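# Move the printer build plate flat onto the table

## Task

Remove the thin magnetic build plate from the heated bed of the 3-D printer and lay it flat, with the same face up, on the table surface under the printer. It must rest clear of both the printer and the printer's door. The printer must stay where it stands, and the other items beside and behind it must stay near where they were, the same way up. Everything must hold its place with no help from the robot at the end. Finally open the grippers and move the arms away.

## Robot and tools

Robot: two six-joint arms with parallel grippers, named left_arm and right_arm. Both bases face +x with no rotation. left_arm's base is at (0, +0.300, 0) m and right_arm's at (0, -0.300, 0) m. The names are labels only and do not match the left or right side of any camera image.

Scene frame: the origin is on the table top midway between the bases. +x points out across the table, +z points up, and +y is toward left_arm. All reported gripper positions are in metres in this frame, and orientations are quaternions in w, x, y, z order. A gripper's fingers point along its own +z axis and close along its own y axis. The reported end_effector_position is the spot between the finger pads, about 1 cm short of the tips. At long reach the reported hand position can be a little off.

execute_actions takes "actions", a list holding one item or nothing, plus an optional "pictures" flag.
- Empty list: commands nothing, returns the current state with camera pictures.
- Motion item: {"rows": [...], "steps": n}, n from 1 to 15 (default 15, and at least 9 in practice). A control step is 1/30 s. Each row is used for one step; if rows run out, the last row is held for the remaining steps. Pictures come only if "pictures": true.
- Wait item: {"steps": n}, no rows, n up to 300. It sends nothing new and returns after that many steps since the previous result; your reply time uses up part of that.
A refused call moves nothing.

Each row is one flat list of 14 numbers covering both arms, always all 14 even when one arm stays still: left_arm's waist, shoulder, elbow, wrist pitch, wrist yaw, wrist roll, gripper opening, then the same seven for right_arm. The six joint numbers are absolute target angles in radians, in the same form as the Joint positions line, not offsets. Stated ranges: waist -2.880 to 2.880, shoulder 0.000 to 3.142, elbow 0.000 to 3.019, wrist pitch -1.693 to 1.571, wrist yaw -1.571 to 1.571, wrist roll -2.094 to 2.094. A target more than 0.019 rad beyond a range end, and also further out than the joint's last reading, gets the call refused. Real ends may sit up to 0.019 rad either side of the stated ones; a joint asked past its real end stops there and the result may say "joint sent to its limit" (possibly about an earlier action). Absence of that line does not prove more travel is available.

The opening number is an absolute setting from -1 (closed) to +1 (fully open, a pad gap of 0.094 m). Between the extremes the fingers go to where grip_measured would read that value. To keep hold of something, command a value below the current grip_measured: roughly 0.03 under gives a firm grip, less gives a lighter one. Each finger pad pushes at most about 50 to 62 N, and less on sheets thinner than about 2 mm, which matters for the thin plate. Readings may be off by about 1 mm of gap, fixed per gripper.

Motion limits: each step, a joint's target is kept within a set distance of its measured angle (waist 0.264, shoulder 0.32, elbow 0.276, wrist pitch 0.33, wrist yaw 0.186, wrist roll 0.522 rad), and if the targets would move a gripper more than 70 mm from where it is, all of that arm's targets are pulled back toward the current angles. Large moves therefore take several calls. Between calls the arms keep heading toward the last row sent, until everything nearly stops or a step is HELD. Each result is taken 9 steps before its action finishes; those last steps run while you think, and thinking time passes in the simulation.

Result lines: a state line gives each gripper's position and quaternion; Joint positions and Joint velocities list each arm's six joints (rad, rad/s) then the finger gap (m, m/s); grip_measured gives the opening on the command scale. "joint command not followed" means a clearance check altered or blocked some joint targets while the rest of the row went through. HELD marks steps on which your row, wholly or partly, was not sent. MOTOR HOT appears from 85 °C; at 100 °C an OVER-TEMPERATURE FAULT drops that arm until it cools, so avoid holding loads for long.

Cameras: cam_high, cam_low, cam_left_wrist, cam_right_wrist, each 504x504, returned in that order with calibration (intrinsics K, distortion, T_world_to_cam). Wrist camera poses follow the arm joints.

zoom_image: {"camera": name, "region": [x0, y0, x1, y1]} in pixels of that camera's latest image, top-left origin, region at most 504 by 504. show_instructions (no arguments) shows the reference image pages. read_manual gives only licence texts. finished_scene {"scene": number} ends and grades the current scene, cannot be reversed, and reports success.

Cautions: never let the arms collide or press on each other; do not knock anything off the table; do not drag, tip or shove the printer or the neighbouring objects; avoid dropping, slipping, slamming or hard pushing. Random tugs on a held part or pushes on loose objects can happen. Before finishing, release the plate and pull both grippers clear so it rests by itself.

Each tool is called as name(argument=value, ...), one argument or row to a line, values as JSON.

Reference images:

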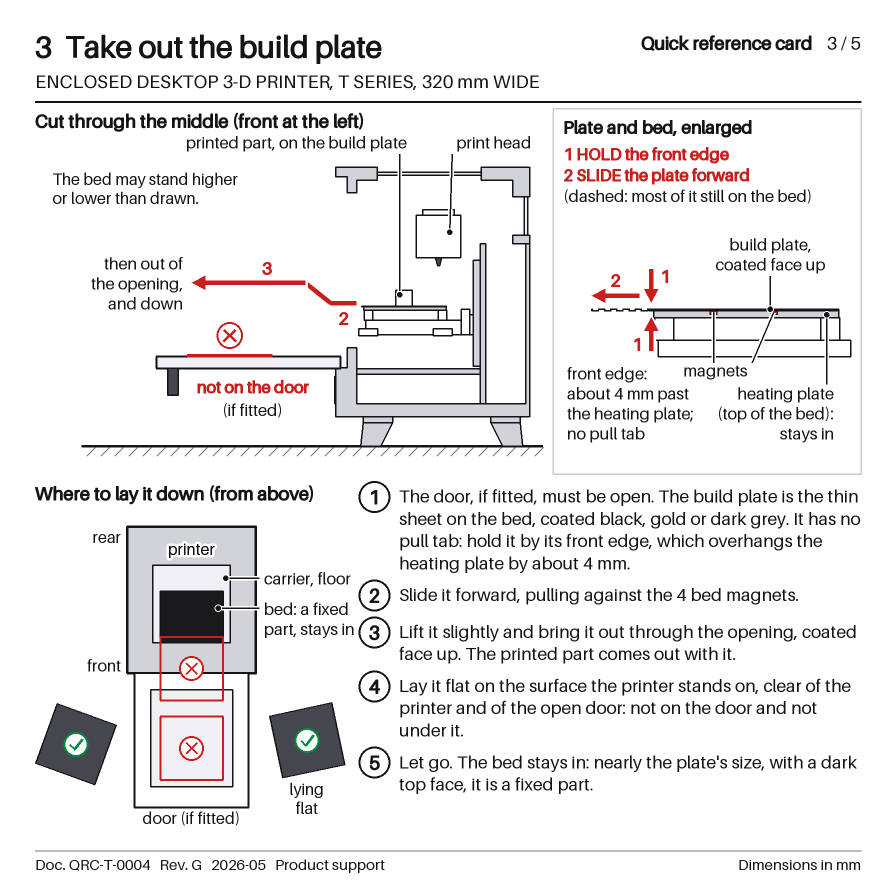

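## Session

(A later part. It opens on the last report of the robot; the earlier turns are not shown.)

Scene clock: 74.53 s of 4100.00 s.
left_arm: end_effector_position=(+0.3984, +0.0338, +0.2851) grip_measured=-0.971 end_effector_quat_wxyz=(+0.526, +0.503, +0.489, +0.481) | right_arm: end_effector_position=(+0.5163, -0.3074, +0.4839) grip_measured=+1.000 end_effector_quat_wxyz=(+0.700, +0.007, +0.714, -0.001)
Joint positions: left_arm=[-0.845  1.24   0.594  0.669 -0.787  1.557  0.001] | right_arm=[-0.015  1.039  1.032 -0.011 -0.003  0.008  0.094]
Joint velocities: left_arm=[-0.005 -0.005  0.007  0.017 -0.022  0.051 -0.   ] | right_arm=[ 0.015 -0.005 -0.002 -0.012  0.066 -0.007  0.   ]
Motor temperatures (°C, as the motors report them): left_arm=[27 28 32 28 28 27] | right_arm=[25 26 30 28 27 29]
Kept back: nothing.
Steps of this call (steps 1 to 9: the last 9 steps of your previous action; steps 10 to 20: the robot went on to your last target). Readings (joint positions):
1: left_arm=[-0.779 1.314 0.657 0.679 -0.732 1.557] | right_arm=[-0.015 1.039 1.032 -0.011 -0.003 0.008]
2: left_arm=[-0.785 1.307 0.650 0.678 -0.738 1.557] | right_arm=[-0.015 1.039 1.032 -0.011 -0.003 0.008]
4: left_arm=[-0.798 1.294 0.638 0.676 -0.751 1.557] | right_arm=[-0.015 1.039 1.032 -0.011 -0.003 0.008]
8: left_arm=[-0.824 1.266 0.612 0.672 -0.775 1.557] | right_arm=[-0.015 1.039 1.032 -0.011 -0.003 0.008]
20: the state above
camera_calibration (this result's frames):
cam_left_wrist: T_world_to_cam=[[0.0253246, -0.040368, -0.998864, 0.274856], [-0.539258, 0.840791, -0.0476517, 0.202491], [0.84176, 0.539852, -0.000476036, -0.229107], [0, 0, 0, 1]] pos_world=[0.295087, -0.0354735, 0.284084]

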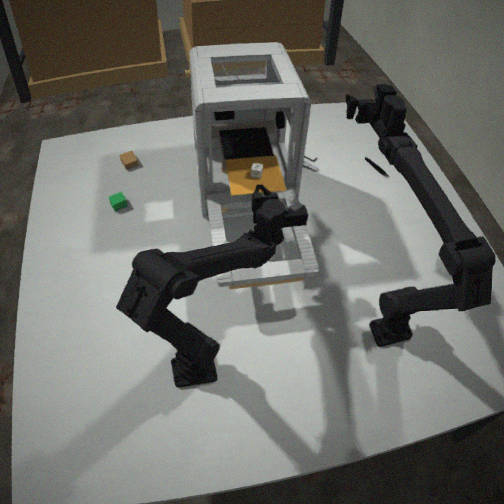

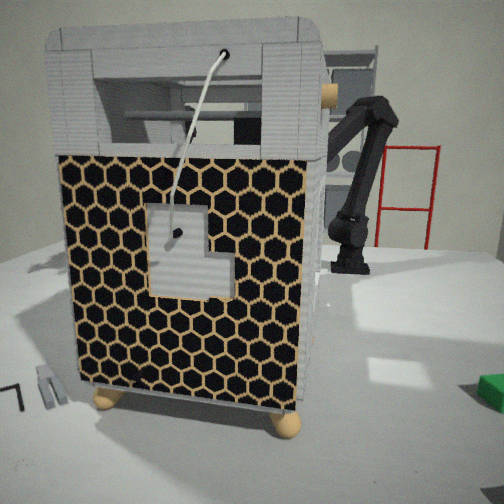

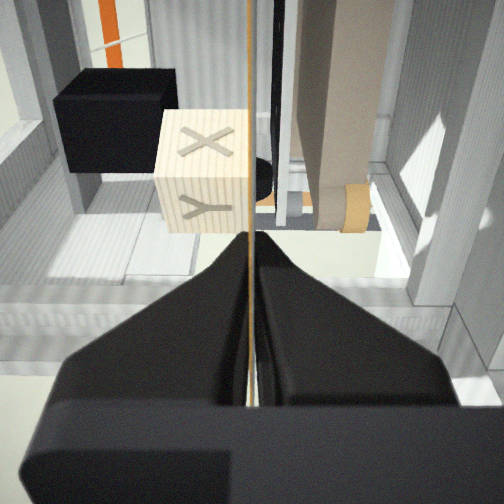

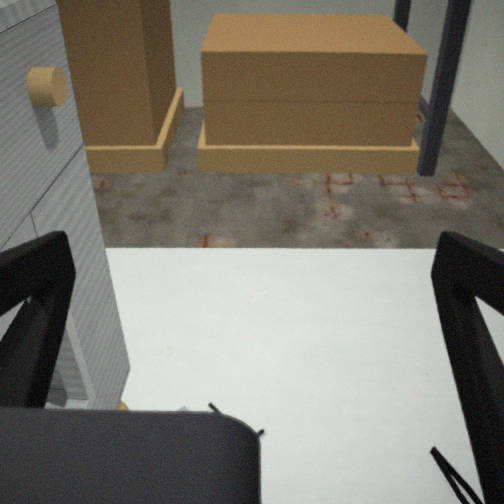

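execute_actions(
  actions=[
    {"rows": [[-0.8513,1.2081,0.6069,0.6652,-0.7923,1.546,-1,-0.015,1.039,1.032,-0.011,-0.003,0.008,1],[-0.8580,1.2022,0.6028,0.6635,-0.7990,1.546,-1,-0.015,1.039,1.032,-0.011,-0.003,0.008,1],[-0.8680,1.1935,0.5965,0.6610,-0.8090,1.546,-1,-0.015,1.039,1.032,-0.011,-0.003,0.008,1],[-0.8797,1.1833,0.5892,0.6580,-0.8207,1.546,-1,-0.015,1.039,1.032,-0.011,-0.003,0.008,1],[-0.8914,1.1730,0.5820,0.6551,-0.8324,1.546,-1,-0.015,1.039,1.032,-0.011,-0.003,0.008,1],[-0.9039,1.1621,0.5742,0.6519,-0.8449,1.546,-1,-0.015,1.039,1.032,-0.011,-0.003,0.008,1],[-0.9165,1.1511,0.5664,0.6488,-0.8575,1.546,-1,-0.015,1.039,1.032,-0.011,-0.003,0.008,1],[-0.9290,1.1402,0.5586,0.6456,-0.8700,1.546,-1,-0.015,1.039,1.032,-0.011,-0.003,0.008,1],[-0.9415,1.1292,0.5508,0.6425,-0.8825,1.546,-1,-0.015,1.039,1.032,-0.011,-0.003,0.008,1],[-0.9540,1.1183,0.5430,0.6393,-0.8950,1.546,-1,-0.015,1.039,1.032,-0.011,-0.003,0.008,1],[-0.9666,1.1073,0.5352,0.6362,-0.9076,1.546,-1,-0.015,1.039,1.032,-0.011,-0.003,0.008,1],[-0.9791,1.0964,0.5274,0.6330,-0.9201,1.546,-1,-0.015,1.039,1.032,-0.011,-0.003,0.008,1],[-0.9916,1.0854,0.5196,0.6299,-0.9326,1.546,-1,-0.015,1.039,1.032,-0.011,-0.003,0.008,1],[-1.0033,1.0752,0.5123,0.6269,-0.9443,1.546,-1,-0.015,1.039,1.032,-0.011,-0.003,0.008,1],[-1.015,1.065,0.505,0.624,-0.956,1.546,-1,-0.015,1.039,1.032,-0.011,-0.003,0.008,1]], "steps": 15},
  ],
)

execute_actions(
  actions=[
    {"rows": [[-1.025,1.0538,0.4992,0.6186,-0.971,1.546,-1,-0.015,1.039,1.032,-0.011,-0.003,0.008,1],[-1.034,1.0408,0.4925,0.6123,-0.990,1.546,-1,-0.015,1.039,1.032,-0.011,-0.003,0.008,1],[-1.041,1.0259,0.4848,0.6051,-1.013,1.546,-1,-0.015,1.039,1.032,-0.011,-0.003,0.008,1],[-1.047,1.0111,0.4772,0.5979,-1.040,1.546,-1,-0.015,1.039,1.032,-0.011,-0.003,0.008,1],[-1.051,0.9962,0.4695,0.5907,-1.070,1.546,-1,-0.015,1.039,1.032,-0.011,-0.003,0.008,1],[-1.054,0.9813,0.4618,0.5835,-1.102,1.546,-1,-0.015,1.039,1.032,-0.011,-0.003,0.008,1],[-1.056,0.9664,0.4541,0.5763,-1.135,1.546,-1,-0.015,1.039,1.032,-0.011,-0.003,0.008,1],[-1.057,0.9515,0.4464,0.5691,-1.168,1.546,-1,-0.015,1.039,1.032,-0.011,-0.003,0.008,1],[-1.057,0.9367,0.4388,0.5619,-1.201,1.546,-1,-0.015,1.039,1.032,-0.011,-0.003,0.008,1],[-1.056,0.9218,0.4311,0.5547,-1.233,1.546,-1,-0.015,1.039,1.032,-0.011,-0.003,0.008,1],[-1.054,0.9088,0.4244,0.5484,-1.263,1.546,-1,-0.015,1.039,1.032,-0.011,-0.003,0.008,1],[-1.050,0.8976,0.4186,0.543,-1.291,1.546,-1,-0.015,1.039,1.032,-0.011,-0.003,0.008,1],[-1.044,0.8883,0.4138,0.5385,-1.316,1.546,-1,-0.015,1.039,1.032,-0.011,-0.003,0.008,1],[-1.036,0.8827,0.4109,0.5358,-1.338,1.546,-1,-0.015,1.039,1.032,-0.011,-0.003,0.008,1],[-1.026,0.879,0.409,0.534,-1.357,1.546,-1,-0.015,1.039,1.032,-0.011,-0.003,0.008,1]], "steps": 15},
  ],
)

execute_actions(
  actions=[
    {"rows": [[-1.013,0.879,0.409,0.534,-1.372,1.546,-1,-0.015,1.039,1.032,-0.011,-0.003,0.008,1],[-0.997,0.879,0.409,0.534,-1.384,1.546,-1,-0.015,1.039,1.032,-0.011,-0.003,0.008,1],[-0.978,0.879,0.409,0.534,-1.392,1.546,-1,-0.015,1.039,1.032,-0.011,-0.003,0.008,1],[-0.956,0.879,0.409,0.534,-1.397,1.546,-1,-0.015,1.039,1.032,-0.011,-0.003,0.008,1],[-0.931,0.879,0.409,0.534,-1.400,1.546,-1,-0.015,1.039,1.032,-0.011,-0.003,0.008,1],[-0.904,0.879,0.409,0.534,-1.400,1.546,-1,-0.015,1.039,1.032,-0.011,-0.003,0.008,1],[-0.875,0.879,0.409,0.534,-1.400,1.546,-1,-0.015,1.039,1.032,-0.011,-0.003,0.008,1],[-0.845,0.879,0.409,0.534,-1.400,1.546,-1,-0.015,1.039,1.032,-0.011,-0.003,0.008,1],[-0.815,0.879,0.409,0.534,-1.400,1.546,-1,-0.015,1.039,1.032,-0.011,-0.003,0.008,1],[-0.785,0.879,0.409,0.534,-1.400,1.546,-1,-0.015,1.039,1.032,-0.011,-0.003,0.008,1],[-0.755,0.879,0.409,0.534,-1.400,1.546,-1,-0.015,1.039,1.032,-0.011,-0.003,0.008,1],[-0.725,0.879,0.409,0.534,-1.397,1.546,-1,-0.015,1.039,1.032,-0.011,-0.003,0.008,1],[-0.695,0.879,0.409,0.534,-1.390,1.546,-1,-0.015,1.039,1.032,-0.011,-0.003,0.008,1],[-0.665,0.879,0.409,0.534,-1.379,1.546,-1,-0.015,1.039,1.032,-0.011,-0.003,0.008,1],[-0.635,0.879,0.409,0.534,-1.364,1.546,-1,-0.015,1.039,1.032,-0.011,-0.003,0.008,1]], "steps": 15},
  ],
)

execute_actions(
  actions=[
    {"rows": [[-0.605,0.879,0.409,0.534,-1.345,1.546,-1,-0.015,1.039,1.032,-0.011,-0.003,0.008,1],[-0.575,0.879,0.409,0.534,-1.322,1.546,-1,-0.015,1.039,1.032,-0.011,-0.003,0.008,1],[-0.545,0.879,0.409,0.534,-1.295,1.546,-1,-0.015,1.039,1.032,-0.011,-0.003,0.008,1],[-0.515,0.879,0.409,0.534,-1.264,1.546,-1,-0.015,1.039,1.032,-0.011,-0.003,0.008,1],[-0.485,0.879,0.409,0.534,-1.229,1.546,-1,-0.015,1.039,1.032,-0.011,-0.003,0.008,1],[-0.455,0.879,0.409,0.534,-1.191,1.546,-1,-0.015,1.039,1.032,-0.011,-0.003,0.008,1],[-0.425,0.879,0.409,0.534,-1.151,1.546,-1,-0.015,1.039,1.032,-0.011,-0.003,0.008,1],[-0.395,0.879,0.409,0.534,-1.109,1.546,-1,-0.015,1.039,1.032,-0.011,-0.003,0.008,1],[-0.365,0.879,0.409,0.534,-1.066,1.546,-1,-0.015,1.039,1.032,-0.011,-0.003,0.008,1],[-0.335,0.879,0.409,0.534,-1.022,1.546,-1,-0.015,1.039,1.032,-0.011,-0.003,0.008,1],[-0.305,0.879,0.409,0.534,-0.978,1.546,-1,-0.015,1.039,1.032,-0.011,-0.003,0.008,1],[-0.275,0.879,0.409,0.534,-0.934,1.546,-1,-0.015,1.039,1.032,-0.011,-0.003,0.008,1],[-0.245,0.879,0.409,0.534,-0.890,1.546,-1,-0.015,1.039,1.032,-0.011,-0.003,0.008,1],[-0.215,0.879,0.409,0.534,-0.846,1.546,-1,-0.015,1.039,1.032,-0.011,-0.003,0.008,1],[-0.185,0.879,0.409,0.534,-0.802,1.546,-1,-0.015,1.039,1.032,-0.011,-0.003,0.008,1]], "steps": 15},
  ],
)

execute_actions(
  actions=[
    {"rows": [[-0.155,0.8799,0.409,0.5343,-0.758,1.546,-1,-0.015,1.039,1.032,-0.011,-0.003,0.008,1],[-0.125,0.8828,0.409,0.5354,-0.714,1.546,-1,-0.015,1.039,1.032,-0.011,-0.003,0.008,1],[-0.095,0.8875,0.409,0.5372,-0.670,1.546,-1,-0.015,1.039,1.032,-0.011,-0.003,0.008,1],[-0.065,0.8941,0.409,0.5397,-0.626,1.546,-1,-0.015,1.039,1.032,-0.011,-0.003,0.008,1],[-0.035,0.9025,0.409,0.5428,-0.582,1.546,-1,-0.015,1.039,1.032,-0.011,-0.003,0.008,1],[-0.005,0.9126,0.409,0.5466,-0.538,1.546,-1,-0.015,1.039,1.032,-0.011,-0.003,0.008,1],[0.025,0.9245,0.409,0.5511,-0.494,1.546,-1,-0.015,1.039,1.032,-0.011,-0.003,0.008,1],[0.055,0.9379,0.409,0.5562,-0.450,1.546,-1,-0.015,1.039,1.032,-0.011,-0.003,0.008,1],[0.085,0.9529,0.409,0.5618,-0.406,1.546,-1,-0.015,1.039,1.032,-0.011,-0.003,0.008,1],[0.114,0.9693,0.409,0.5680,-0.363,1.546,-1,-0.015,1.039,1.032,-0.011,-0.003,0.008,1],[0.141,0.9872,0.409,0.5747,-0.322,1.546,-1,-0.015,1.039,1.032,-0.011,-0.003,0.008,1],[0.166,1.0062,0.409,0.5818,-0.283,1.546,-1,-0.015,1.039,1.032,-0.011,-0.003,0.008,1],[0.189,1.0263,0.409,0.5894,-0.247,1.546,-1,-0.015,1.039,1.032,-0.011,-0.003,0.008,1],[0.210,1.0474,0.409,0.5973,-0.214,1.546,-1,-0.015,1.039,1.032,-0.011,-0.003,0.008,1],[0.229,1.0695,0.409,0.6056,-0.184,1.546,-1,-0.015,1.039,1.032,-0.011,-0.003,0.008,1]], "steps": 15},
  ],
)

execute_actions(
  actions=[
    {"rows": [[0.246,1.0922,0.409,0.6142,-0.156,1.546,-1,-0.015,1.039,1.032,-0.011,-0.003,0.008,1],[0.261,1.1155,0.409,0.6229,-0.130,1.546,-1,-0.015,1.039,1.032,-0.011,-0.003,0.008,1],[0.274,1.1393,0.409,0.6319,-0.106,1.546,-1,-0.015,1.039,1.032,-0.011,-0.003,0.008,1],[0.285,1.1633,0.409,0.6409,-0.084,1.546,-1,-0.015,1.039,1.032,-0.011,-0.003,0.008,1],[0.294,1.1875,0.409,0.6500,-0.064,1.546,-1,-0.015,1.039,1.032,-0.011,-0.003,0.008,1],[0.300,1.2117,0.409,0.6591,-0.047,1.546,-1,-0.015,1.039,1.032,-0.011,-0.003,0.008,1],[0.304,1.2357,0.409,0.6681,-0.033,1.546,-1,-0.015,1.039,1.032,-0.011,-0.003,0.008,1],[0.306,1.2595,0.409,0.6771,-0.022,1.546,-1,-0.015,1.039,1.032,-0.011,-0.003,0.008,1],[0.306,1.2828,0.409,0.6858,-0.013,1.546,-1,-0.015,1.039,1.032,-0.011,-0.003,0.008,1],[0.306,1.3055,0.409,0.6944,-0.006,1.546,-1,-0.015,1.039,1.032,-0.011,-0.003,0.008,1],[0.306,1.3276,0.409,0.7027,-0.001,1.546,-1,-0.015,1.039,1.032,-0.011,-0.003,0.008,1],[0.306,1.3487,0.409,0.7106,0.002,1.546,-1,-0.015,1.039,1.032,-0.011,-0.003,0.008,1],[0.306,1.3688,0.409,0.7182,0.002,1.546,-1,-0.015,1.039,1.032,-0.011,-0.003,0.008,1],[0.306,1.3878,0.409,0.7253,0.002,1.546,-1,-0.015,1.039,1.032,-0.011,-0.003,0.008,1],[0.306,1.4057,0.409,0.7320,0.002,1.546,-1,-0.015,1.039,1.032,-0.011,-0.003,0.008,1]], "steps": 15},
  ],
)

execute_actions(
  actions=[
    {"rows": [[0.306,1.4221,0.409,0.7382,0.002,1.546,-1,-0.015,1.039,1.032,-0.011,-0.003,0.008,1],[0.306,1.4371,0.409,0.7438,0.002,1.546,-1,-0.015,1.039,1.032,-0.011,-0.003,0.008,1],[0.306,1.4505,0.409,0.7489,0.002,1.546,-1,-0.015,1.039,1.032,-0.011,-0.003,0.008,1],[0.306,1.4624,0.409,0.7534,0.002,1.546,-1,-0.015,1.039,1.032,-0.011,-0.003,0.008,1],[0.306,1.4725,0.409,0.7572,0.002,1.546,-1,-0.015,1.039,1.032,-0.011,-0.003,0.008,1],[0.306,1.4809,0.409,0.7603,0.002,1.546,-1,-0.015,1.039,1.032,-0.011,-0.003,0.008,1],[0.306,1.4875,0.409,0.7628,0.002,1.546,-1,-0.015,1.039,1.032,-0.011,-0.003,0.008,1],[0.306,1.4922,0.409,0.7646,0.002,1.546,-1,-0.015,1.039,1.032,-0.011,-0.003,0.008,1],[0.306,1.4951,0.409,0.7657,0.002,1.546,-1,-0.015,1.039,1.032,-0.011,-0.003,0.008,1],[0.306,1.496,0.409,0.766,0.002,1.546,-1,-0.015,1.039,1.032,-0.011,-0.003,0.008,1]], "steps": 10},
  ],
)

execute_actions(
  actions=[
    {"steps": 20},
  ],
  pictures=true,
)

Scene clock: 87.47 s of 4100.00 s.
left_arm: end_effector_position=(+0.3889, +0.0380, +0.2834) grip_measured=-0.971 end_effector_quat_wxyz=(+0.518, +0.499, +0.495, +0.488) | right_arm: end_effector_position=(+0.5163, -0.3074, +0.4839) grip_measured=+1.000 end_effector_quat_wxyz=(+0.700, +0.007, +0.714, -0.001)
Joint positions: left_arm=[-0.867  1.222  0.578  0.661 -0.833  1.557  0.001] | right_arm=[-0.015  1.039  1.032 -0.011 -0.003  0.008  0.094]
Joint velocities: left_arm=[-0.298 -0.278 -0.203 -0.095 -0.359  0.022 -0.001] | right_arm=[-0.015 -0.005 -0.007  0.022 -0.051  0.022  0.   ]
Motor temperatures (°C, as the motors report them): left_arm=[27 27 32 28 28 27] | right_arm=[25 26 30 28 27 29]
Steps of this call (steps 1 to 15: the robot went on to your last target; steps 16 to 90: nothing new was sent; then 9.73 s passed at rest; steps 91 to 96: the first 6 steps of this action). Readings (joint positions):
91: left_arm=[-0.845 1.240 0.594 0.669 -0.788 1.557] | right_arm=[-0.015 1.039 1.032 -0.011 -0.003 0.008]
92: left_arm=[-0.845 1.240 0.594 0.669 -0.792 1.557] | right_arm=[-0.015 1.039 1.032 -0.011 -0.003 0.008]
94: left_arm=[-0.851 1.236 0.590 0.666 -0.810 1.557] | right_arm=[-0.015 1.039 1.032 -0.011 -0.003 0.008]
96: the state above

Scene clock: 87.97 s of 4100.00 s.
left_arm: end_effector_position=(+0.3133, +0.0591, +0.2884) grip_measured=-0.971 end_effector_quat_wxyz=(+0.507, +0.480, +0.512, +0.500) | right_arm: end_effector_position=(+0.5163, -0.3074, +0.4839) grip_measured=+1.000 end_effector_quat_wxyz=(+0.700, +0.007, +0.714, -0.001)
Joint positions: left_arm=[-1.046  1.039  0.465  0.603 -1.071  1.557  0.001] | right_arm=[-0.015  1.039  1.032 -0.011 -0.003  0.008  0.094]
Joint velocities: left_arm=[-0.171 -0.415 -0.232 -0.212 -0.755  0.037  0.   ] | right_arm=[ 0.024  0.015 -0.007 -0.017 -0.051  0.037  0.   ]
Motor temperatures (°C, as the motors report them): left_arm=[27 27 32 28 28 27] | right_arm=[25 26 30 28 27 29]
Steps of this call (steps 1 to 9: the last 9 steps of your previous action; steps 10 to 15: the first 6 steps of this action). Readings (joint positions):
10: left_arm=[-1.003 1.100 0.499 0.632 -0.956 1.557] | right_arm=[-0.015 1.039 1.032 -0.011 -0.003 0.008]
11: left_arm=[-1.014 1.089 0.493 0.628 -0.972 1.557] | right_arm=[-0.015 1.039 1.032 -0.011 -0.003 0.008]
13: left_arm=[-1.033 1.066 0.479 0.616 -1.015 1.557] | right_arm=[-0.015 1.039 1.032 -0.011 -0.003 0.008]
15: the state above

Scene clock: 88.47 s of 4100.00 s.
left_arm: end_effector_position=(+0.2970, +0.1695, +0.2909) grip_measured=-0.971 end_effector_quat_wxyz=(+0.400, +0.361, +0.605, +0.587) | right_arm: end_effector_position=(+0.5163, -0.3074, +0.4839) grip_measured=+1.000 end_effector_quat_wxyz=(+0.700, +0.007, +0.714, -0.001)
Joint positions: left_arm=[-0.961  0.893  0.397  0.544 -1.396  1.557  0.001] | right_arm=[-0.015  1.039  1.032 -0.011 -0.003  0.008  0.094]
Joint velocities: left_arm=[ 0.718 -0.005 -0.012 -0.022 -0.037  0.051 -0.001] | right_arm=[-0.005 -0.005  0.012  0.017 -0.007  0.007  0.   ]
Motor temperatures (°C, as the motors report them): left_arm=[27 27 32 28 28 27] | right_arm=[25 26 30 28 27 29]
Steps of this call (steps 1 to 9: the last 9 steps of your previous action; steps 10 to 15: the first 6 steps of this action). Readings (joint positions):
10: left_arm=[-1.043 0.898 0.398 0.547 -1.357 1.557] | right_arm=[-0.015 1.039 1.032 -0.011 -0.003 0.008]
11: left_arm=[-1.033 0.894 0.397 0.546 -1.372 1.557] | right_arm=[-0.015 1.039 1.032 -0.011 -0.003 0.008]
13: left_arm=[-1.004 0.893 0.397 0.545 -1.389 1.557] | right_arm=[-0.015 1.039 1.032 -0.011 -0.003 0.008]
15: the state above

Scene clock: 88.97 s of 4100.00 s.
left_arm: end_effector_position=(+0.3453, +0.2916, +0.2923) grip_measured=-0.971 end_effector_quat_wxyz=(+0.315, +0.272, +0.646, +0.640) | right_arm: end_effector_position=(+0.5163, -0.3074, +0.4839) grip_measured=+1.000 end_effector_quat_wxyz=(+0.700, +0.007, +0.714, -0.001)
Joint positions: left_arm=[-0.51   0.893  0.397  0.544 -1.224  1.557  0.001] | right_arm=[-0.015  1.039  1.032 -0.011 -0.003  0.008  0.094]
Joint velocities: left_arm=[ 0.864  0.005  0.022 -0.012  0.872 -0.007  0.001] | right_arm=[-0.005 -0.005  0.007 -0.012 -0.081  0.037  0.   ]
Motor temperatures (°C, as the motors report them): left_arm=[27 27 32 28 28 27] | right_arm=[25 26 30 28 27 29]
Steps of this call (steps 1 to 9: the last 9 steps of your previous action; steps 10 to 15: the first 6 steps of this action). Readings (joint positions):
10: left_arm=[-0.659 0.893 0.397 0.544 -1.363 1.557] | right_arm=[-0.015 1.039 1.032 -0.011 -0.003 0.008]
11: left_arm=[-0.629 0.893 0.397 0.544 -1.343 1.557] | right_arm=[-0.015 1.039 1.032 -0.011 -0.003 0.008]
13: left_arm=[-0.570 0.893 0.397 0.544 -1.291 1.557] | right_arm=[-0.015 1.039 1.032 -0.011 -0.003 0.008]
15: the state above

Scene clock: 89.47 s of 4100.00 s.
left_arm: end_effector_position=(+0.3963, +0.3691, +0.2948) grip_measured=-0.971 end_effector_quat_wxyz=(+0.373, +0.339, +0.607, +0.615) | right_arm: end_effector_position=(+0.5163, -0.3074, +0.4839) grip_measured=+1.000 end_effector_quat_wxyz=(+0.700, +0.007, +0.714, -0.001)
Joint positions: left_arm=[-0.061  0.894  0.397  0.539 -0.577  1.557  0.001] | right_arm=[-0.015  1.039  1.032 -0.011 -0.003  0.008  0.094]
Joint velocities: left_arm=[ 0.874  0.024  0.002 -0.027  1.106 -0.051  0.001] | right_arm=[-0.015 -0.034  0.002 -0.012  0.066 -0.051  0.   ]
Motor temperatures (°C, as the motors report them): left_arm=[27 27 32 28 28 27] | right_arm=[25 26 30 28 27 29]
Steps of this call (steps 1 to 9: the last 9 steps of your previous action; steps 10 to 15: the first 6 steps of this action). Readings (joint positions):
10: left_arm=[-0.211 0.893 0.397 0.539 -0.797 1.557] | right_arm=[-0.015 1.039 1.032 -0.011 -0.003 0.008]
11: left_arm=[-0.182 0.893 0.397 0.539 -0.753 1.557] | right_arm=[-0.015 1.039 1.032 -0.011 -0.003 0.008]
13: left_arm=[-0.121 0.893 0.397 0.539 -0.665 1.557] | right_arm=[-0.015 1.039 1.032 -0.011 -0.003 0.008]
15: the state above

Scene clock: 89.97 s of 4100.00 s.
left_arm: end_effector_position=(+0.4302, +0.4373, +0.1979) grip_measured=-0.971 end_effector_quat_wxyz=(+0.370, +0.437, +0.628, +0.528) | right_arm: end_effector_position=(+0.5163, -0.3074, +0.4839) grip_measured=+1.000 end_effector_quat_wxyz=(+0.700, +0.007, +0.714, -0.001)
Joint positions: left_arm=[ 0.285  1.165  0.397  0.597 -0.066  1.557  0.001] | right_arm=[-0.015  1.039  1.032 -0.011 -0.003  0.008  0.094]
Joint velocities: left_arm=[ 0.259  0.689  0.007  0.271  0.447  0.022 -0.   ] | right_arm=[-0.015 -0.005 -0.007 -0.002 -0.081 -0.066  0.   ]
Motor temperatures (°C, as the motors report them): left_arm=[27 27 32 28 28 27] | right_arm=[25 26 30 28 27 29]
Steps of this call (steps 1 to 9: the last 9 steps of your previous action; steps 10 to 15: the first 6 steps of this action). Readings (joint positions):
10: left_arm=[0.213 1.046 0.397 0.557 -0.183 1.557] | right_arm=[-0.015 1.039 1.032 -0.011 -0.003 0.008]
11: left_arm=[0.231 1.070 0.397 0.564 -0.156 1.557] | right_arm=[-0.015 1.039 1.032 -0.011 -0.003 0.008]
13: left_arm=[0.262 1.117 0.397 0.580 -0.107 1.557] | right_arm=[-0.015 1.039 1.032 -0.011 -0.003 0.008]
15: the state above

Scene clock: 90.30 s of 4100.00 s.
left_arm: end_effector_position=(+0.4421, +0.4377, +0.1200) grip_measured=-0.971 end_effector_quat_wxyz=(+0.352, +0.474, +0.655, +0.472) | right_arm: end_effector_position=(+0.5163, -0.3074, +0.4839) grip_measured=+1.000 end_effector_quat_wxyz=(+0.700, +0.007, +0.714, -0.001)
Joint positions: left_arm=[ 0.303  1.388  0.397  0.68  -0.     1.557  0.001] | right_arm=[-0.015  1.039  1.032 -0.011 -0.003  0.008  0.094]
Joint velocities: left_arm=[0.005 0.532 0.007 0.188 0.007 0.051 0.   ] | right_arm=[-0.015  0.005 -0.022 -0.002 -0.051  0.081  0.   ]
Motor temperatures (°C, as the motors report them): left_arm=[27 27 32 28 28 27] | right_arm=[25 26 30 28 27 29]
Steps of this call (steps 1 to 9: the last 9 steps of your previous action; step 10: the first step of this action). Readings (joint positions):
10: the state above

Scene clock: 90.97 s of 4100.00 s.
left_arm: end_effector_position=(+0.4427, +0.4379, +0.0846) grip_measured=-0.971 end_effector_quat_wxyz=(+0.337, +0.484, +0.669, +0.452) | right_arm: end_effector_position=(+0.5163, -0.3074, +0.4839) grip_measured=+1.000 end_effector_quat_wxyz=(+0.700, +0.007, +0.714, -0.001)
Joint positions: left_arm=[ 0.303  1.491  0.397  0.723 -0.     1.557  0.001] | right_arm=[-0.015  1.039  1.032 -0.011 -0.003  0.008  0.094]
Joint velocities: left_arm=[-0.015 -0.015  0.002  0.002  0.007  0.007 -0.001] | right_arm=[-0.005 -0.005 -0.027 -0.012 -0.081  0.007  0.   ]
Motor temperatures (°C, as the motors report them): left_arm=[27 27 32 28 28 27] | right_arm=[25 26 30 28 27 29]
Kept back: nothing.
Steps of this call (steps 1 to 9: the last 9 steps of your previous action; steps 10 to 20: the robot went on to your last target). Readings (joint positions):
1: left_arm=[0.303 1.406 0.397 0.686 -0.000 1.557] | right_arm=[-0.015 1.039 1.032 -0.011 -0.003 0.008]
2: left_arm=[0.303 1.422 0.397 0.692 -0.000 1.557] | right_arm=[-0.015 1.039 1.032 -0.011 -0.003 0.008]
4: left_arm=[0.303 1.450 0.397 0.702 -0.000 1.557] | right_arm=[-0.015 1.039 1.032 -0.011 -0.003 0.008]
8: left_arm=[0.303 1.485 0.397 0.715 -0.000 1.557] | right_arm=[-0.015 1.039 1.032 -0.011 -0.003 0.008]
20: the state above
camera_calibration (this result's frames):
cam_left_wrist: T_world_to_cam=[[-0.329336, -0.126861, -0.935652, 0.279327], [-0.772825, 0.605533, 0.189922, 0.0634221], [0.542474, 0.785643, -0.297466, -0.434731], [0, 0, 0, 1]] pos_world=[0.376837, 0.338575, 0.11999]

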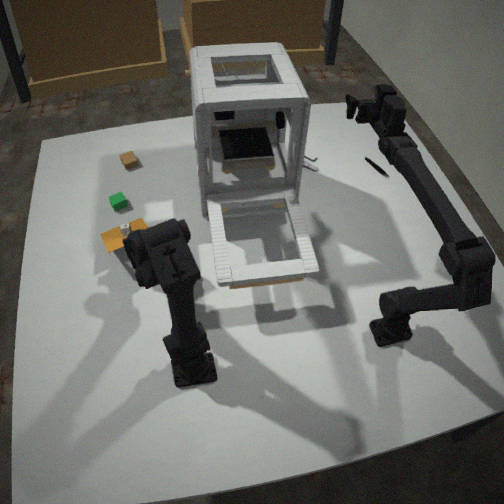

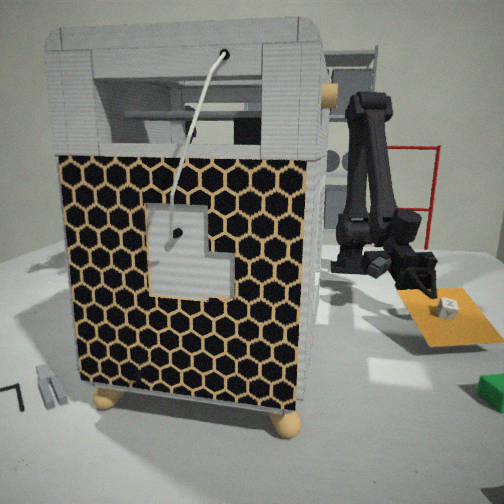

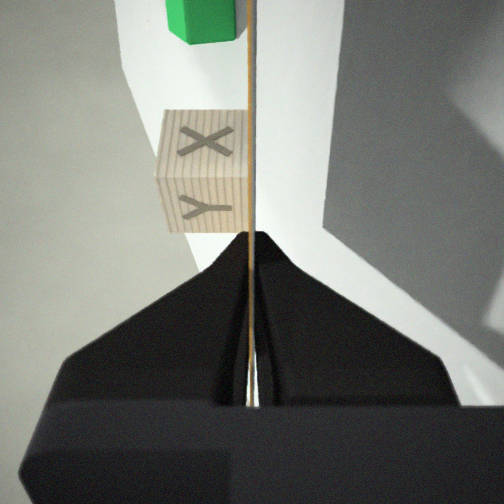

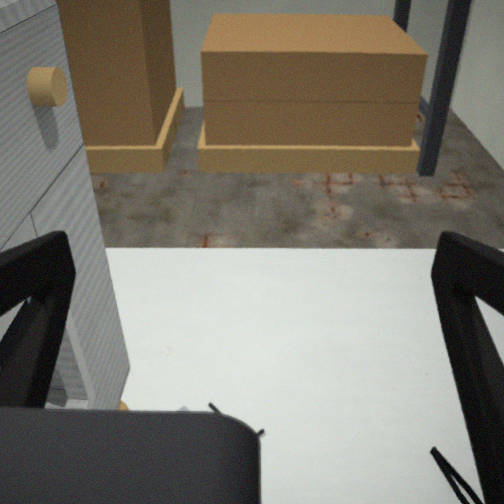

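execute_actions(
  actions=[
    {"rows": [[0.306,1.4966,0.409,0.7729,0.002,1.546,-1,-0.015,1.039,1.032,-0.011,-0.003,0.008,1],[0.306,1.4984,0.409,0.7782,0.002,1.546,-1,-0.015,1.039,1.032,-0.011,-0.003,0.008,1],[0.306,1.5013,0.409,0.7849,0.002,1.546,-1,-0.015,1.039,1.032,-0.011,-0.003,0.008,1],[0.306,1.5053,0.409,0.7929,0.002,1.546,-1,-0.015,1.039,1.032,-0.011,-0.003,0.008,1],[0.306,1.5104,0.409,0.8022,0.002,1.546,-1,-0.015,1.039,1.032,-0.011,-0.003,0.008,1],[0.306,1.5165,0.409,0.8124,0.002,1.546,-1,-0.015,1.039,1.032,-0.011,-0.003,0.008,1],[0.306,1.5235,0.409,0.8238,0.002,1.546,-1,-0.015,1.039,1.032,-0.011,-0.003,0.008,1],[0.306,1.5313,0.409,0.8359,0.002,1.546,-1,-0.015,1.039,1.032,-0.011,-0.003,0.008,1],[0.306,1.5400,0.409,0.8487,0.002,1.546,-1,-0.015,1.039,1.032,-0.011,-0.003,0.008,1],[0.306,1.5492,0.409,0.8621,0.002,1.546,-1,-0.015,1.039,1.032,-0.011,-0.003,0.008,1],[0.306,1.5590,0.409,0.8757,0.002,1.546,-1,-0.015,1.039,1.032,-0.011,-0.003,0.008,1],[0.306,1.5691,0.409,0.8895,0.002,1.546,-1,-0.015,1.039,1.032,-0.011,-0.003,0.008,1],[0.306,1.5795,0.409,0.9033,0.002,1.546,-1,-0.015,1.039,1.032,-0.011,-0.003,0.008,1],[0.306,1.59,0.409,0.9169,0.002,1.546,-1,-0.015,1.039,1.032,-0.011,-0.003,0.008,1],[0.306,1.6005,0.409,0.9303,0.002,1.546,-1,-0.015,1.039,1.032,-0.011,-0.003,0.008,1]], "steps": 15},
  ],
)

execute_actions(
  actions=[
    {"rows": [[0.306,1.6109,0.409,0.9431,0.002,1.546,-1,-0.015,1.039,1.032,-0.011,-0.003,0.008,1],[0.306,1.6210,0.409,0.9552,0.002,1.546,-1,-0.015,1.039,1.032,-0.011,-0.003,0.008,1],[0.306,1.6308,0.409,0.9666,0.002,1.546,-1,-0.015,1.039,1.032,-0.011,-0.003,0.008,1],[0.306,1.6400,0.409,0.9769,0.002,1.546,-1,-0.015,1.039,1.032,-0.011,-0.003,0.008,1],[0.306,1.6487,0.409,0.9861,0.002,1.546,-1,-0.015,1.039,1.032,-0.011,-0.003,0.008,1],[0.306,1.6566,0.409,0.9940,0.002,1.546,-1,-0.015,1.039,1.032,-0.011,-0.003,0.008,1],[0.306,1.6635,0.409,1.0008,0.002,1.546,-1,-0.015,1.039,1.032,-0.011,-0.003,0.008,1],[0.306,1.6695,0.409,1.0061,0.002,1.546,-1,-0.015,1.039,1.032,-0.011,-0.003,0.008,1],[0.306,1.6747,0.409,1.0099,0.002,1.546,-1,-0.015,1.039,1.032,-0.011,-0.003,0.008,1],[0.306,1.6787,0.409,1.0123,0.002,1.546,-1,-0.015,1.039,1.032,-0.011,-0.003,0.008,1],[0.306,1.6817,0.409,1.013,0.002,1.546,-1,-0.015,1.039,1.032,-0.011,-0.003,0.008,1],[0.306,1.6834,0.409,1.013,0.002,1.546,-1,-0.015,1.039,1.032,-0.011,-0.003,0.008,1],[0.306,1.684,0.409,1.013,0.002,1.546,-1,-0.015,1.039,1.032,-0.011,-0.003,0.008,1]], "steps": 13},
  ],
)

execute_actions(
  actions=[
    {"steps": 20},
  ],
  pictures=true,
)

Scene clock: 93.60 s of 4100.00 s.
left_arm: end_effector_position=(+0.4450, +0.4386, +0.0898) grip_measured=-0.971 end_effector_quat_wxyz=(+0.344, +0.480, +0.663, +0.461) | right_arm: end_effector_position=(+0.5163, -0.3074, +0.4839) grip_measured=+1.000 end_effector_quat_wxyz=(+0.700, +0.007, +0.714, -0.001)
Joint positions: left_arm=[0.303 1.495 0.397 0.753 0.    1.557 0.001] | right_arm=[-0.015  1.039  1.032 -0.011 -0.003  0.008  0.094]
Joint velocities: left_arm=[-0.015  0.083  0.002  0.291 -0.051 -0.022  0.   ] | right_arm=[ 0.005  0.005 -0.007  0.002 -0.11   0.037  0.   ]
Motor temperatures (°C, as the motors report them): left_arm=[27 27 31 28 28 27] | right_arm=[25 26 30 28 27 29]
Steps of this call (steps 1 to 15: the robot went on to your last target; steps 16 to 73: nothing new was sent; steps 74 to 79: the first 6 steps of this action). Readings (joint positions):
74: left_arm=[0.303 1.491 0.397 0.724 0.000 1.557] | right_arm=[-0.015 1.039 1.032 -0.011 -0.003 0.008]
75: left_arm=[0.303 1.491 0.397 0.727 0.000 1.557] | right_arm=[-0.015 1.039 1.032 -0.011 -0.003 0.008]
77: left_arm=[0.303 1.491 0.397 0.736 0.000 1.557] | right_arm=[-0.015 1.039 1.032 -0.011 -0.003 0.008]
79: the state above

Scene clock: 94.03 s of 4100.00 s.
left_arm: end_effector_position=(+0.4514, +0.4406, +0.0732) grip_measured=-0.971 end_effector_quat_wxyz=(+0.353, +0.473, +0.653, +0.474) | right_arm: end_effector_position=(+0.5163, -0.3074, +0.4839) grip_measured=+1.000 end_effector_quat_wxyz=(+0.700, +0.007, +0.714, -0.001)
Joint positions: left_arm=[0.303 1.614 0.397 0.911 0.    1.557 0.001] | right_arm=[-0.015  1.039  1.032 -0.011 -0.003  0.008  0.094]
Joint velocities: left_arm=[-0.005  0.308  0.002  0.339 -0.022 -0.022 -0.   ] | right_arm=[-0.005 -0.005  0.002  0.007  0.037  0.007  0.   ]
Motor temperatures (°C, as the motors report them): left_arm=[27 27 31 28 28 27] | right_arm=[25 26 30 28 27 29]
Steps of this call (steps 1 to 9: the last 9 steps of your previous action; steps 10 to 13: the first 4 steps of this action). Readings (joint positions):
10: left_arm=[0.303 1.582 0.397 0.875 0.000 1.557] | right_arm=[-0.015 1.039 1.032 -0.011 -0.003 0.008]
11: left_arm=[0.303 1.593 0.397 0.887 0.000 1.557] | right_arm=[-0.015 1.039 1.032 -0.011 -0.003 0.008]
13: the state above

Scene clock: 94.70 s of 4100.00 s.
left_arm: end_effector_position=(+0.4518, +0.4407, +0.0593) grip_measured=-0.971 end_effector_quat_wxyz=(+0.353, +0.474, +0.654, +0.473) | right_arm: end_effector_position=(+0.5163, -0.3074, +0.4839) grip_measured=+1.000 end_effector_quat_wxyz=(+0.700, +0.007, +0.714, -0.001)
Joint positions: left_arm=[0.303 1.675 0.397 0.97  0.    1.557 0.001] | right_arm=[-0.015  1.039  1.032 -0.011 -0.003  0.008  0.094]
Joint velocities: left_arm=[ 0.005  0.005  0.002  0.012 -0.007 -0.022  0.001] | right_arm=[ 0.005 -0.015 -0.012 -0.017 -0.022 -0.022  0.   ]
Motor temperatures (°C, as the motors report them): left_arm=[27 27 31 28 28 27] | right_arm=[25 26 31 28 27 29]
Kept back: nothing.
Steps of this call (steps 1 to 9: the last 9 steps of your previous action; steps 10 to 20: the robot went on to your last target). Readings (joint positions):
1: left_arm=[0.303 1.623 0.397 0.922 0.000 1.557] | right_arm=[-0.015 1.039 1.032 -0.011 -0.003 0.008]
2: left_arm=[0.303 1.633 0.397 0.932 0.000 1.557] | right_arm=[-0.015 1.039 1.032 -0.011 -0.003 0.008]
4: left_arm=[0.303 1.649 0.397 0.948 0.000 1.557] | right_arm=[-0.015 1.039 1.032 -0.011 -0.003 0.008]
8: left_arm=[0.303 1.670 0.397 0.965 0.000 1.557] | right_arm=[-0.015 1.039 1.032 -0.011 -0.003 0.008]
20: the state above
camera_calibration (this result's frames):
cam_left_wrist: T_world_to_cam=[[-0.273199, -0.109321, -0.955726, 0.22708], [-0.782849, 0.602636, 0.154848, 0.0814402], [0.559026, 0.790493, -0.250221, -0.461757], [0, 0, 0, 1]] pos_world=[0.383928, 0.340762, 0.088874]

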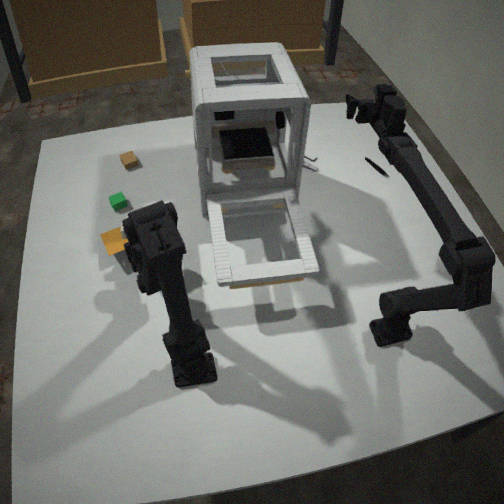

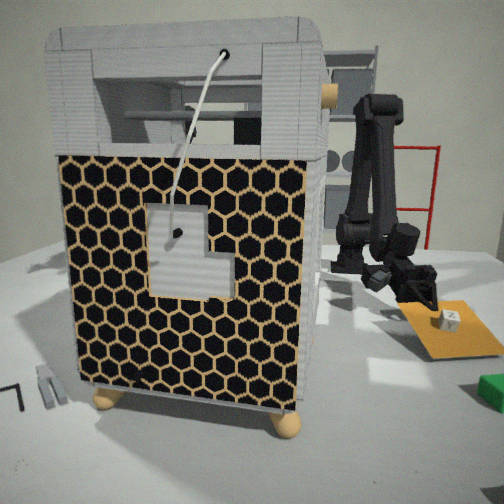

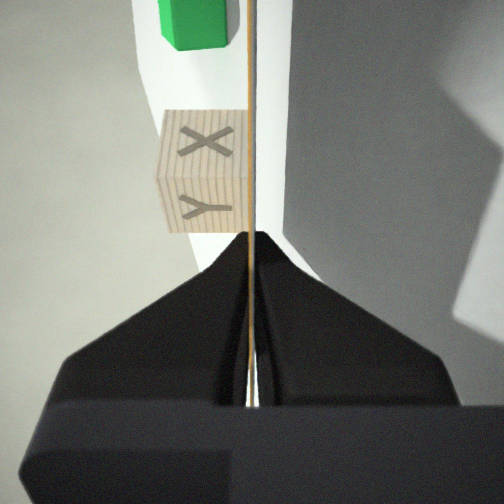

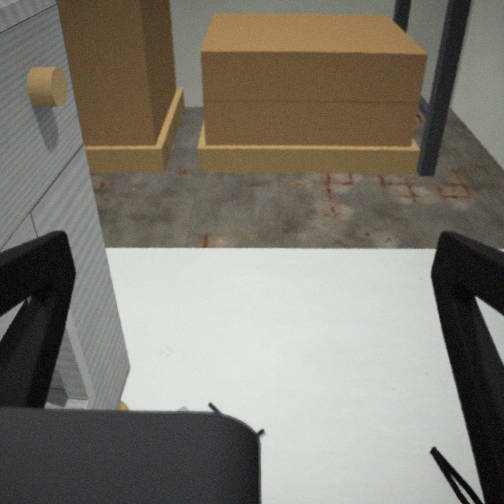

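execute_actions(
  actions=[
    {"rows": [[0.306,1.688,0.409,1.013,0.002,1.546,-1,-0.015,1.039,1.032,-0.011,-0.003,0.008,1],[0.306,1.691,0.409,1.013,0.002,1.546,-1,-0.015,1.039,1.032,-0.011,-0.003,0.008,1],[0.306,1.694,0.409,1.013,0.002,1.546,-1,-0.015,1.039,1.032,-0.011,-0.003,0.008,1],[0.306,1.696,0.409,1.013,0.002,1.546,-1,-0.015,1.039,1.032,-0.011,-0.003,0.008,1],[0.306,1.698,0.409,1.013,0.002,1.546,-1,-0.015,1.039,1.032,-0.011,-0.003,0.008,1],[0.306,1.700,0.409,1.013,0.002,1.546,-1,-0.015,1.039,1.032,-0.011,-0.003,0.008,1],[0.306,1.7015,0.409,1.013,0.002,1.546,-1,-0.015,1.039,1.032,-0.011,-0.003,0.008,1],[0.306,1.703,0.409,1.013,0.002,1.546,-1,-0.015,1.039,1.032,-0.011,-0.003,0.008,1],[0.306,1.7045,0.409,1.013,0.002,1.546,-1,-0.015,1.039,1.032,-0.011,-0.003,0.008,1],[0.306,1.706,0.409,1.013,0.002,1.546,-1,-0.015,1.039,1.032,-0.011,-0.003,0.008,1],[0.306,1.707,0.409,1.013,0.002,1.546,-1,-0.015,1.039,1.032,-0.011,-0.003,0.008,1],[0.306,1.708,0.409,1.013,0.002,1.546,-1,-0.015,1.039,1.032,-0.011,-0.003,0.008,1],[0.306,1.709,0.409,1.013,0.002,1.546,-1,-0.015,1.039,1.032,-0.011,-0.003,0.008,1],[0.306,1.710,0.409,1.013,0.002,1.546,-1,-0.015,1.039,1.032,-0.011,-0.003,0.008,1],[0.306,1.711,0.409,1.013,0.002,1.546,-1,-0.015,1.039,1.032,-0.011,-0.003,0.008,1]], "steps": 15},
  ],
)

execute_actions(
  actions=[
    {"steps": 18},
  ],
  pictures=true,
)

Scene clock: 96.13 s of 4100.00 s.
left_arm: end_effector_position=(+0.4514, +0.4406, +0.0565) grip_measured=-0.971 end_effector_quat_wxyz=(+0.351, +0.475, +0.655, +0.471) | right_arm: end_effector_position=(+0.5163, -0.3074, +0.4839) grip_measured=+1.000 end_effector_quat_wxyz=(+0.700, +0.007, +0.714, -0.001)
Joint positions: left_arm=[0.303 1.681 0.397 0.97  0.    1.557 0.001] | right_arm=[-0.015  1.039  1.032 -0.011 -0.003  0.008  0.094]
Joint velocities: left_arm=[-0.005  0.054 -0.002  0.002 -0.081  0.007  0.001] | right_arm=[-0.005 -0.015 -0.007  0.007 -0.007 -0.037  0.   ]
Motor temperatures (°C, as the motors report them): left_arm=[27 27 31 28 28 27] | right_arm=[25 26 31 28 27 29]
Steps of this call (steps 1 to 15: the robot went on to your last target; steps 16 to 37: nothing new was sent; steps 38 to 43: the first 6 steps of this action). Readings (joint positions):
38: left_arm=[0.303 1.675 0.397 0.970 0.000 1.557] | right_arm=[-0.015 1.039 1.032 -0.011 -0.003 0.008]
39: left_arm=[0.303 1.675 0.397 0.970 0.000 1.557] | right_arm=[-0.015 1.039 1.032 -0.011 -0.003 0.008]
41: left_arm=[0.303 1.677 0.397 0.970 0.000 1.557] | right_arm=[-0.015 1.039 1.032 -0.011 -0.003 0.008]
43: the state above

Scene clock: 96.73 s of 4100.00 s.
left_arm: end_effector_position=(+0.4502, +0.4402, +0.0493) grip_measured=-0.971 end_effector_quat_wxyz=(+0.347, +0.477, +0.659, +0.466) | right_arm: end_effector_position=(+0.5163, -0.3074, +0.4839) grip_measured=+1.000 end_effector_quat_wxyz=(+0.700, +0.007, +0.714, -0.001)
Joint positions: left_arm=[0.303 1.698 0.397 0.97  0.    1.557 0.001] | right_arm=[-0.015  1.039  1.032 -0.011 -0.003  0.008  0.094]
Joint velocities: left_arm=[-0.005 -0.024 -0.002  0.002 -0.007  0.037 -0.   ] | right_arm=[-0.015 -0.005 -0.002 -0.012 -0.051  0.081  0.   ]
Motor temperatures (°C, as the motors report them): left_arm=[27 27 31 28 28 27] | right_arm=[25 26 31 28 27 29]
Kept back: nothing.
Steps of this call (steps 1 to 9: the last 9 steps of your previous action; steps 10 to 18: the robot went on to your last target). Readings (joint positions):
1: left_arm=[0.303 1.684 0.397 0.970 0.000 1.557] | right_arm=[-0.015 1.039 1.032 -0.011 -0.003 0.008]
2: left_arm=[0.303 1.686 0.397 0.970 0.000 1.557] | right_arm=[-0.015 1.039 1.032 -0.011 -0.003 0.008]
4: left_arm=[0.303 1.691 0.397 0.970 0.000 1.557] | right_arm=[-0.015 1.039 1.032 -0.011 -0.003 0.008]
8: left_arm=[0.303 1.697 0.397 0.970 0.000 1.557] | right_arm=[-0.015 1.039 1.032 -0.011 -0.003 0.008]
18: the state above
camera_calibration (this result's frames):
cam_left_wrist: T_world_to_cam=[[-0.292966, -0.115499, -0.949121, 0.228368], [-0.779507, 0.60368, 0.167149, 0.0794715], [0.55366, 0.788816, -0.26689, -0.458999], [0, 0, 0, 1]] pos_world=[0.382982, 0.340466, 0.0809628]

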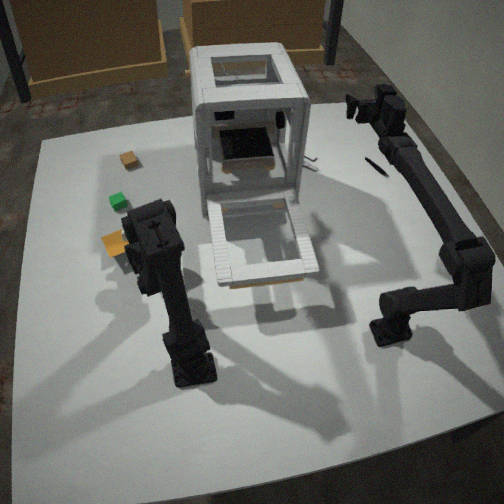

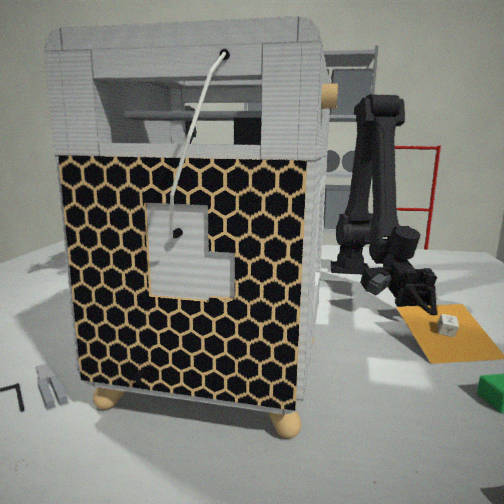

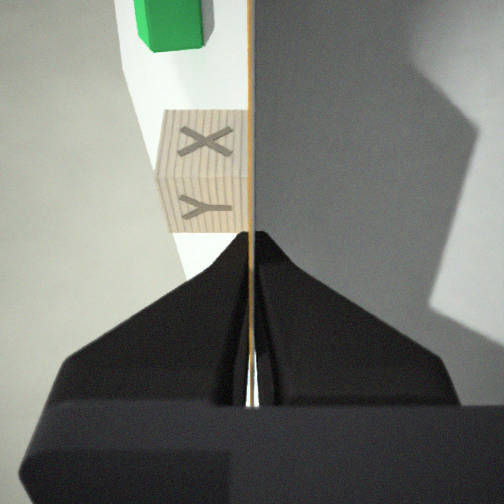

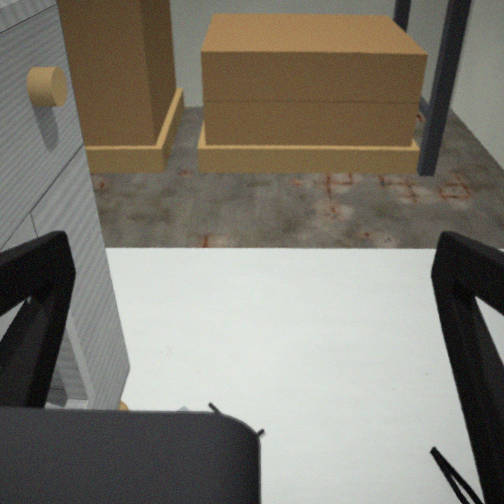

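execute_actions(
  actions=[
    {"rows": [[0.306,1.708,0.409,1.005,0.002,1.546,-1,-0.015,1.039,1.032,-0.011,-0.003,0.008,1],[0.306,1.705,0.409,0.997,0.002,1.546,-0.98,-0.015,1.039,1.032,-0.011,-0.003,0.008,1],[0.306,1.702,0.409,0.990,0.002,1.546,-0.96,-0.015,1.039,1.032,-0.011,-0.003,0.008,1],[0.306,1.700,0.409,0.990,0.002,1.546,-0.94,-0.015,1.039,1.032,-0.011,-0.003,0.008,1],[0.306,1.700,0.409,0.990,0.002,1.546,-0.91,-0.015,1.039,1.032,-0.011,-0.003,0.008,1],[0.306,1.700,0.409,0.990,0.002,1.546,-0.87,-0.015,1.039,1.032,-0.011,-0.003,0.008,1],[0.306,1.700,0.409,0.990,0.002,1.546,-0.82,-0.015,1.039,1.032,-0.011,-0.003,0.008,1],[0.306,1.700,0.409,0.990,0.002,1.546,-0.77,-0.015,1.039,1.032,-0.011,-0.003,0.008,1],[0.306,1.700,0.409,0.990,0.002,1.546,-0.71,-0.015,1.039,1.032,-0.011,-0.003,0.008,1],[0.306,1.700,0.409,0.990,0.002,1.546,-0.65,-0.015,1.039,1.032,-0.011,-0.003,0.008,1],[0.306,1.700,0.409,0.990,0.002,1.546,-0.59,-0.015,1.039,1.032,-0.011,-0.003,0.008,1],[0.306,1.700,0.409,0.990,0.002,1.546,-0.53,-0.015,1.039,1.032,-0.011,-0.003,0.008,1],[0.306,1.700,0.409,0.990,0.002,1.546,-0.48,-0.015,1.039,1.032,-0.011,-0.003,0.008,1],[0.306,1.700,0.409,0.990,0.002,1.546,-0.43,-0.015,1.039,1.032,-0.011,-0.003,0.008,1],[0.306,1.700,0.409,0.990,0.002,1.546,-0.40,-0.015,1.039,1.032,-0.011,-0.003,0.008,1]], "steps": 15},
  ],
)

execute_actions(
  actions=[
    {"rows": [[0.306,1.698,0.409,0.980,0.002,1.546,-0.40,-0.015,1.039,1.032,-0.011,-0.003,0.008,1],[0.306,1.696,0.409,0.970,0.002,1.546,-0.40,-0.015,1.039,1.032,-0.011,-0.003,0.008,1],[0.306,1.694,0.409,0.962,0.002,1.546,-0.40,-0.015,1.039,1.032,-0.011,-0.003,0.008,1],[0.306,1.692,0.409,0.954,0.002,1.546,-0.40,-0.015,1.039,1.032,-0.011,-0.003,0.008,1],[0.306,1.690,0.409,0.946,0.002,1.546,-0.40,-0.015,1.039,1.032,-0.011,-0.003,0.008,1],[0.306,1.688,0.409,0.938,0.002,1.546,-0.40,-0.015,1.039,1.032,-0.011,-0.003,0.008,1],[0.306,1.686,0.409,0.930,0.002,1.546,-0.40,-0.015,1.039,1.032,-0.011,-0.003,0.008,1],[0.306,1.684,0.409,0.922,0.002,1.546,-0.40,-0.015,1.039,1.032,-0.011,-0.003,0.008,1],[0.306,1.682,0.409,0.914,0.002,1.546,-0.40,-0.015,1.039,1.032,-0.011,-0.003,0.008,1],[0.306,1.680,0.409,0.906,0.002,1.546,-0.40,-0.015,1.039,1.032,-0.011,-0.003,0.008,1],[0.306,1.680,0.409,0.899,0.002,1.546,-0.40,-0.015,1.039,1.032,-0.011,-0.003,0.008,1],[0.306,1.680,0.409,0.893,0.002,1.546,-0.40,-0.015,1.039,1.032,-0.011,-0.003,0.008,1],[0.306,1.680,0.409,0.888,0.002,1.546,-0.40,-0.015,1.039,1.032,-0.011,-0.003,0.008,1],[0.306,1.680,0.409,0.885,0.002,1.546,-0.40,-0.015,1.039,1.032,-0.011,-0.003,0.008,1],[0.306,1.680,0.409,0.884,0.002,1.546,-0.40,-0.015,1.039,1.032,-0.011,-0.003,0.008,1]], "steps": 15},
  ],
)

execute_actions(
  actions=[
    {"steps": 18},
  ],
  pictures=true,
)

Scene clock: 99.60 s of 4100.00 s.
left_arm: end_effector_position=(+0.4502, +0.4402, +0.0493) grip_measured=-0.889 end_effector_quat_wxyz=(+0.347, +0.477, +0.659, +0.466) | right_arm: end_effector_position=(+0.5163, -0.3074, +0.4839) grip_measured=+1.000 end_effector_quat_wxyz=(+0.700, +0.007, +0.714, -0.001)
Joint positions: left_arm=[0.303 1.698 0.397 0.97  0.    1.557 0.005] | right_arm=[-0.015  1.039  1.032 -0.011 -0.003  0.008  0.094]
Joint velocities: left_arm=[-0.005 -0.015 -0.002 -0.012  0.007 -0.037  0.036] | right_arm=[-0.015  0.005 -0.007  0.007  0.037 -0.007  0.   ]
Motor temperatures (°C, as the motors report them): left_arm=[27 27 31 28 28 27] | right_arm=[25 26 31 28 27 29]
Steps of this call (steps 1 to 15: the robot went on to your last target; steps 16 to 80: nothing new was sent; steps 81 to 86: the first 6 steps of this action). Readings (joint positions):
81: left_arm=[0.303 1.698 0.397 0.970 0.000 1.557] | right_arm=[-0.015 1.039 1.032 -0.011 -0.003 0.008]
82: left_arm=[0.303 1.698 0.397 0.970 0.000 1.557] | right_arm=[-0.015 1.039 1.032 -0.011 -0.003 0.008]
84: left_arm=[0.303 1.698 0.397 0.970 0.000 1.557] | right_arm=[-0.015 1.039 1.032 -0.011 -0.003 0.008]
86: the state above

Scene clock: 100.10 s of 4100.00 s.
left_arm: end_effector_position=(+0.4495, +0.4400, +0.0472) grip_measured=-0.402 end_effector_quat_wxyz=(+0.345, +0.479, +0.661, +0.463) | right_arm: end_effector_position=(+0.5163, -0.3074, +0.4839) grip_measured=+1.000 end_effector_quat_wxyz=(+0.700, +0.007, +0.714, -0.001)
Joint positions: left_arm=[0.303 1.698 0.397 0.961 0.    1.557 0.028] | right_arm=[-0.015  1.039  1.032 -0.011 -0.003  0.008  0.094]
Joint velocities: left_arm=[-0.015 -0.015 -0.012 -0.178  0.022  0.007  0.001] | right_arm=[-0.005 -0.005  0.002 -0.002 -0.007  0.022  0.   ]
Motor temperatures (°C, as the motors report them): left_arm=[27 27 31 28 28 27] | right_arm=[25 26 31 28 27 29]
Steps of this call (steps 1 to 9: the last 9 steps of your previous action; steps 10 to 15: the first 6 steps of this action). Readings (joint positions):
10: left_arm=[0.303 1.698 0.397 0.970 0.000 1.557] | right_arm=[-0.015 1.039 1.032 -0.011 -0.003 0.008]
11: left_arm=[0.303 1.698 0.397 0.970 0.000 1.557] | right_arm=[-0.015 1.039 1.032 -0.011 -0.003 0.008]
13: left_arm=[0.303 1.698 0.397 0.970 0.000 1.557] | right_arm=[-0.015 1.039 1.032 -0.011 -0.003 0.008]
15: the state above

Scene clock: 100.70 s of 4100.00 s.
left_arm: end_effector_position=(+0.4438, +0.4382, +0.0320) grip_measured=-0.402 end_effector_quat_wxyz=(+0.329, +0.490, +0.676, +0.441) | right_arm: end_effector_position=(+0.5163, -0.3074, +0.4839) grip_measured=+1.000 end_effector_quat_wxyz=(+0.700, +0.007, +0.714, -0.001)
Joint positions: left_arm=[0.303 1.698 0.397 0.895 0.    1.557 0.028] | right_arm=[-0.015  1.039  1.032 -0.011 -0.003  0.008  0.094]
Joint velocities: left_arm=[-0.005 -0.015  0.017 -0.002  0.066  0.037 -0.001] | right_arm=[-0.005  0.005  0.017 -0.017 -0.022 -0.037  0.   ]
Motor temperatures (°C, as the motors report them): left_arm=[27 27 31 28 28 27] | right_arm=[25 26 31 28 27 29]
Kept back: nothing.
Steps of this call (steps 1 to 9: the last 9 steps of your previous action; steps 10 to 18: the robot went on to your last target). Readings (joint positions):
1: left_arm=[0.303 1.698 0.397 0.955 0.000 1.557] | right_arm=[-0.015 1.039 1.032 -0.011 -0.003 0.008]
2: left_arm=[0.303 1.698 0.397 0.948 0.000 1.557] | right_arm=[-0.015 1.039 1.032 -0.011 -0.003 0.008]
4: left_arm=[0.303 1.698 0.397 0.932 0.000 1.557] | right_arm=[-0.015 1.039 1.032 -0.011 -0.003 0.008]
8: left_arm=[0.303 1.698 0.397 0.905 0.000 1.557] | right_arm=[-0.015 1.039 1.032 -0.011 -0.003 0.008]
18: the state above
camera_calibration (this result's frames):
cam_left_wrist: T_world_to_cam=[[-0.360472, -0.136596, -0.922714, 0.248187], [-0.765934, 0.607922, 0.209228, 0.0693551], [0.532359, 0.782159, -0.323762, -0.444308], [0, 0, 0, 1]] pos_world=[0.379117, 0.339258, 0.0706442]

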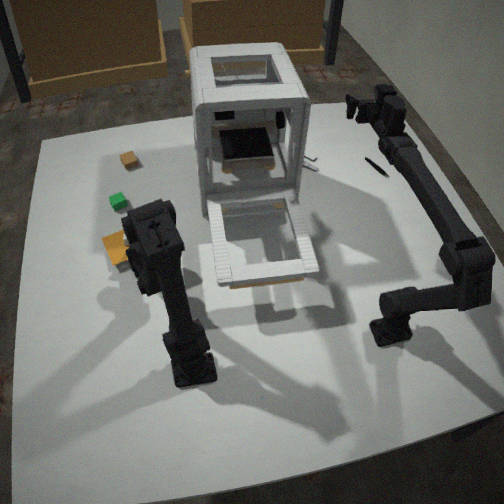

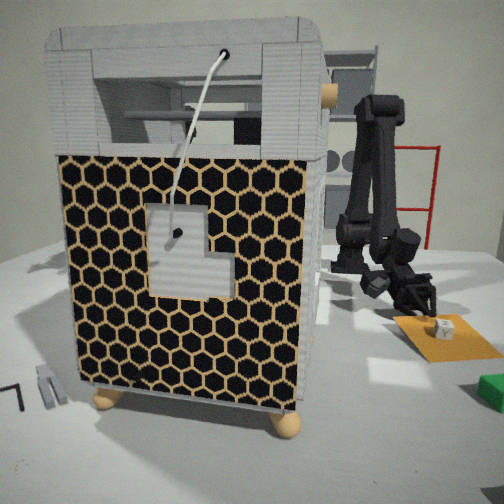

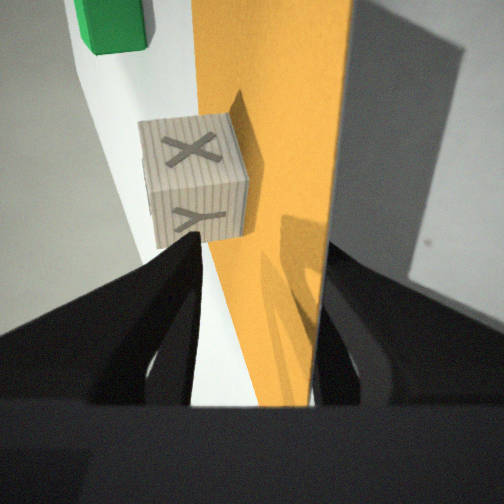

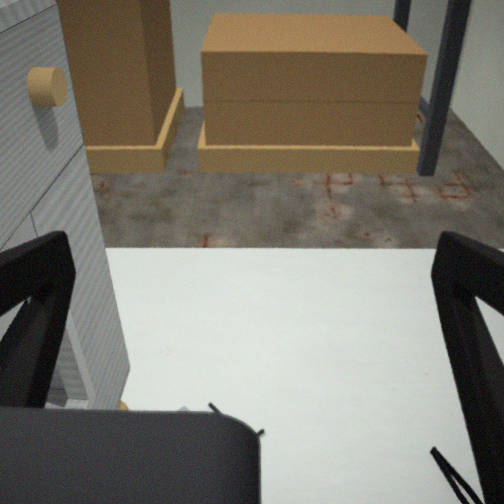

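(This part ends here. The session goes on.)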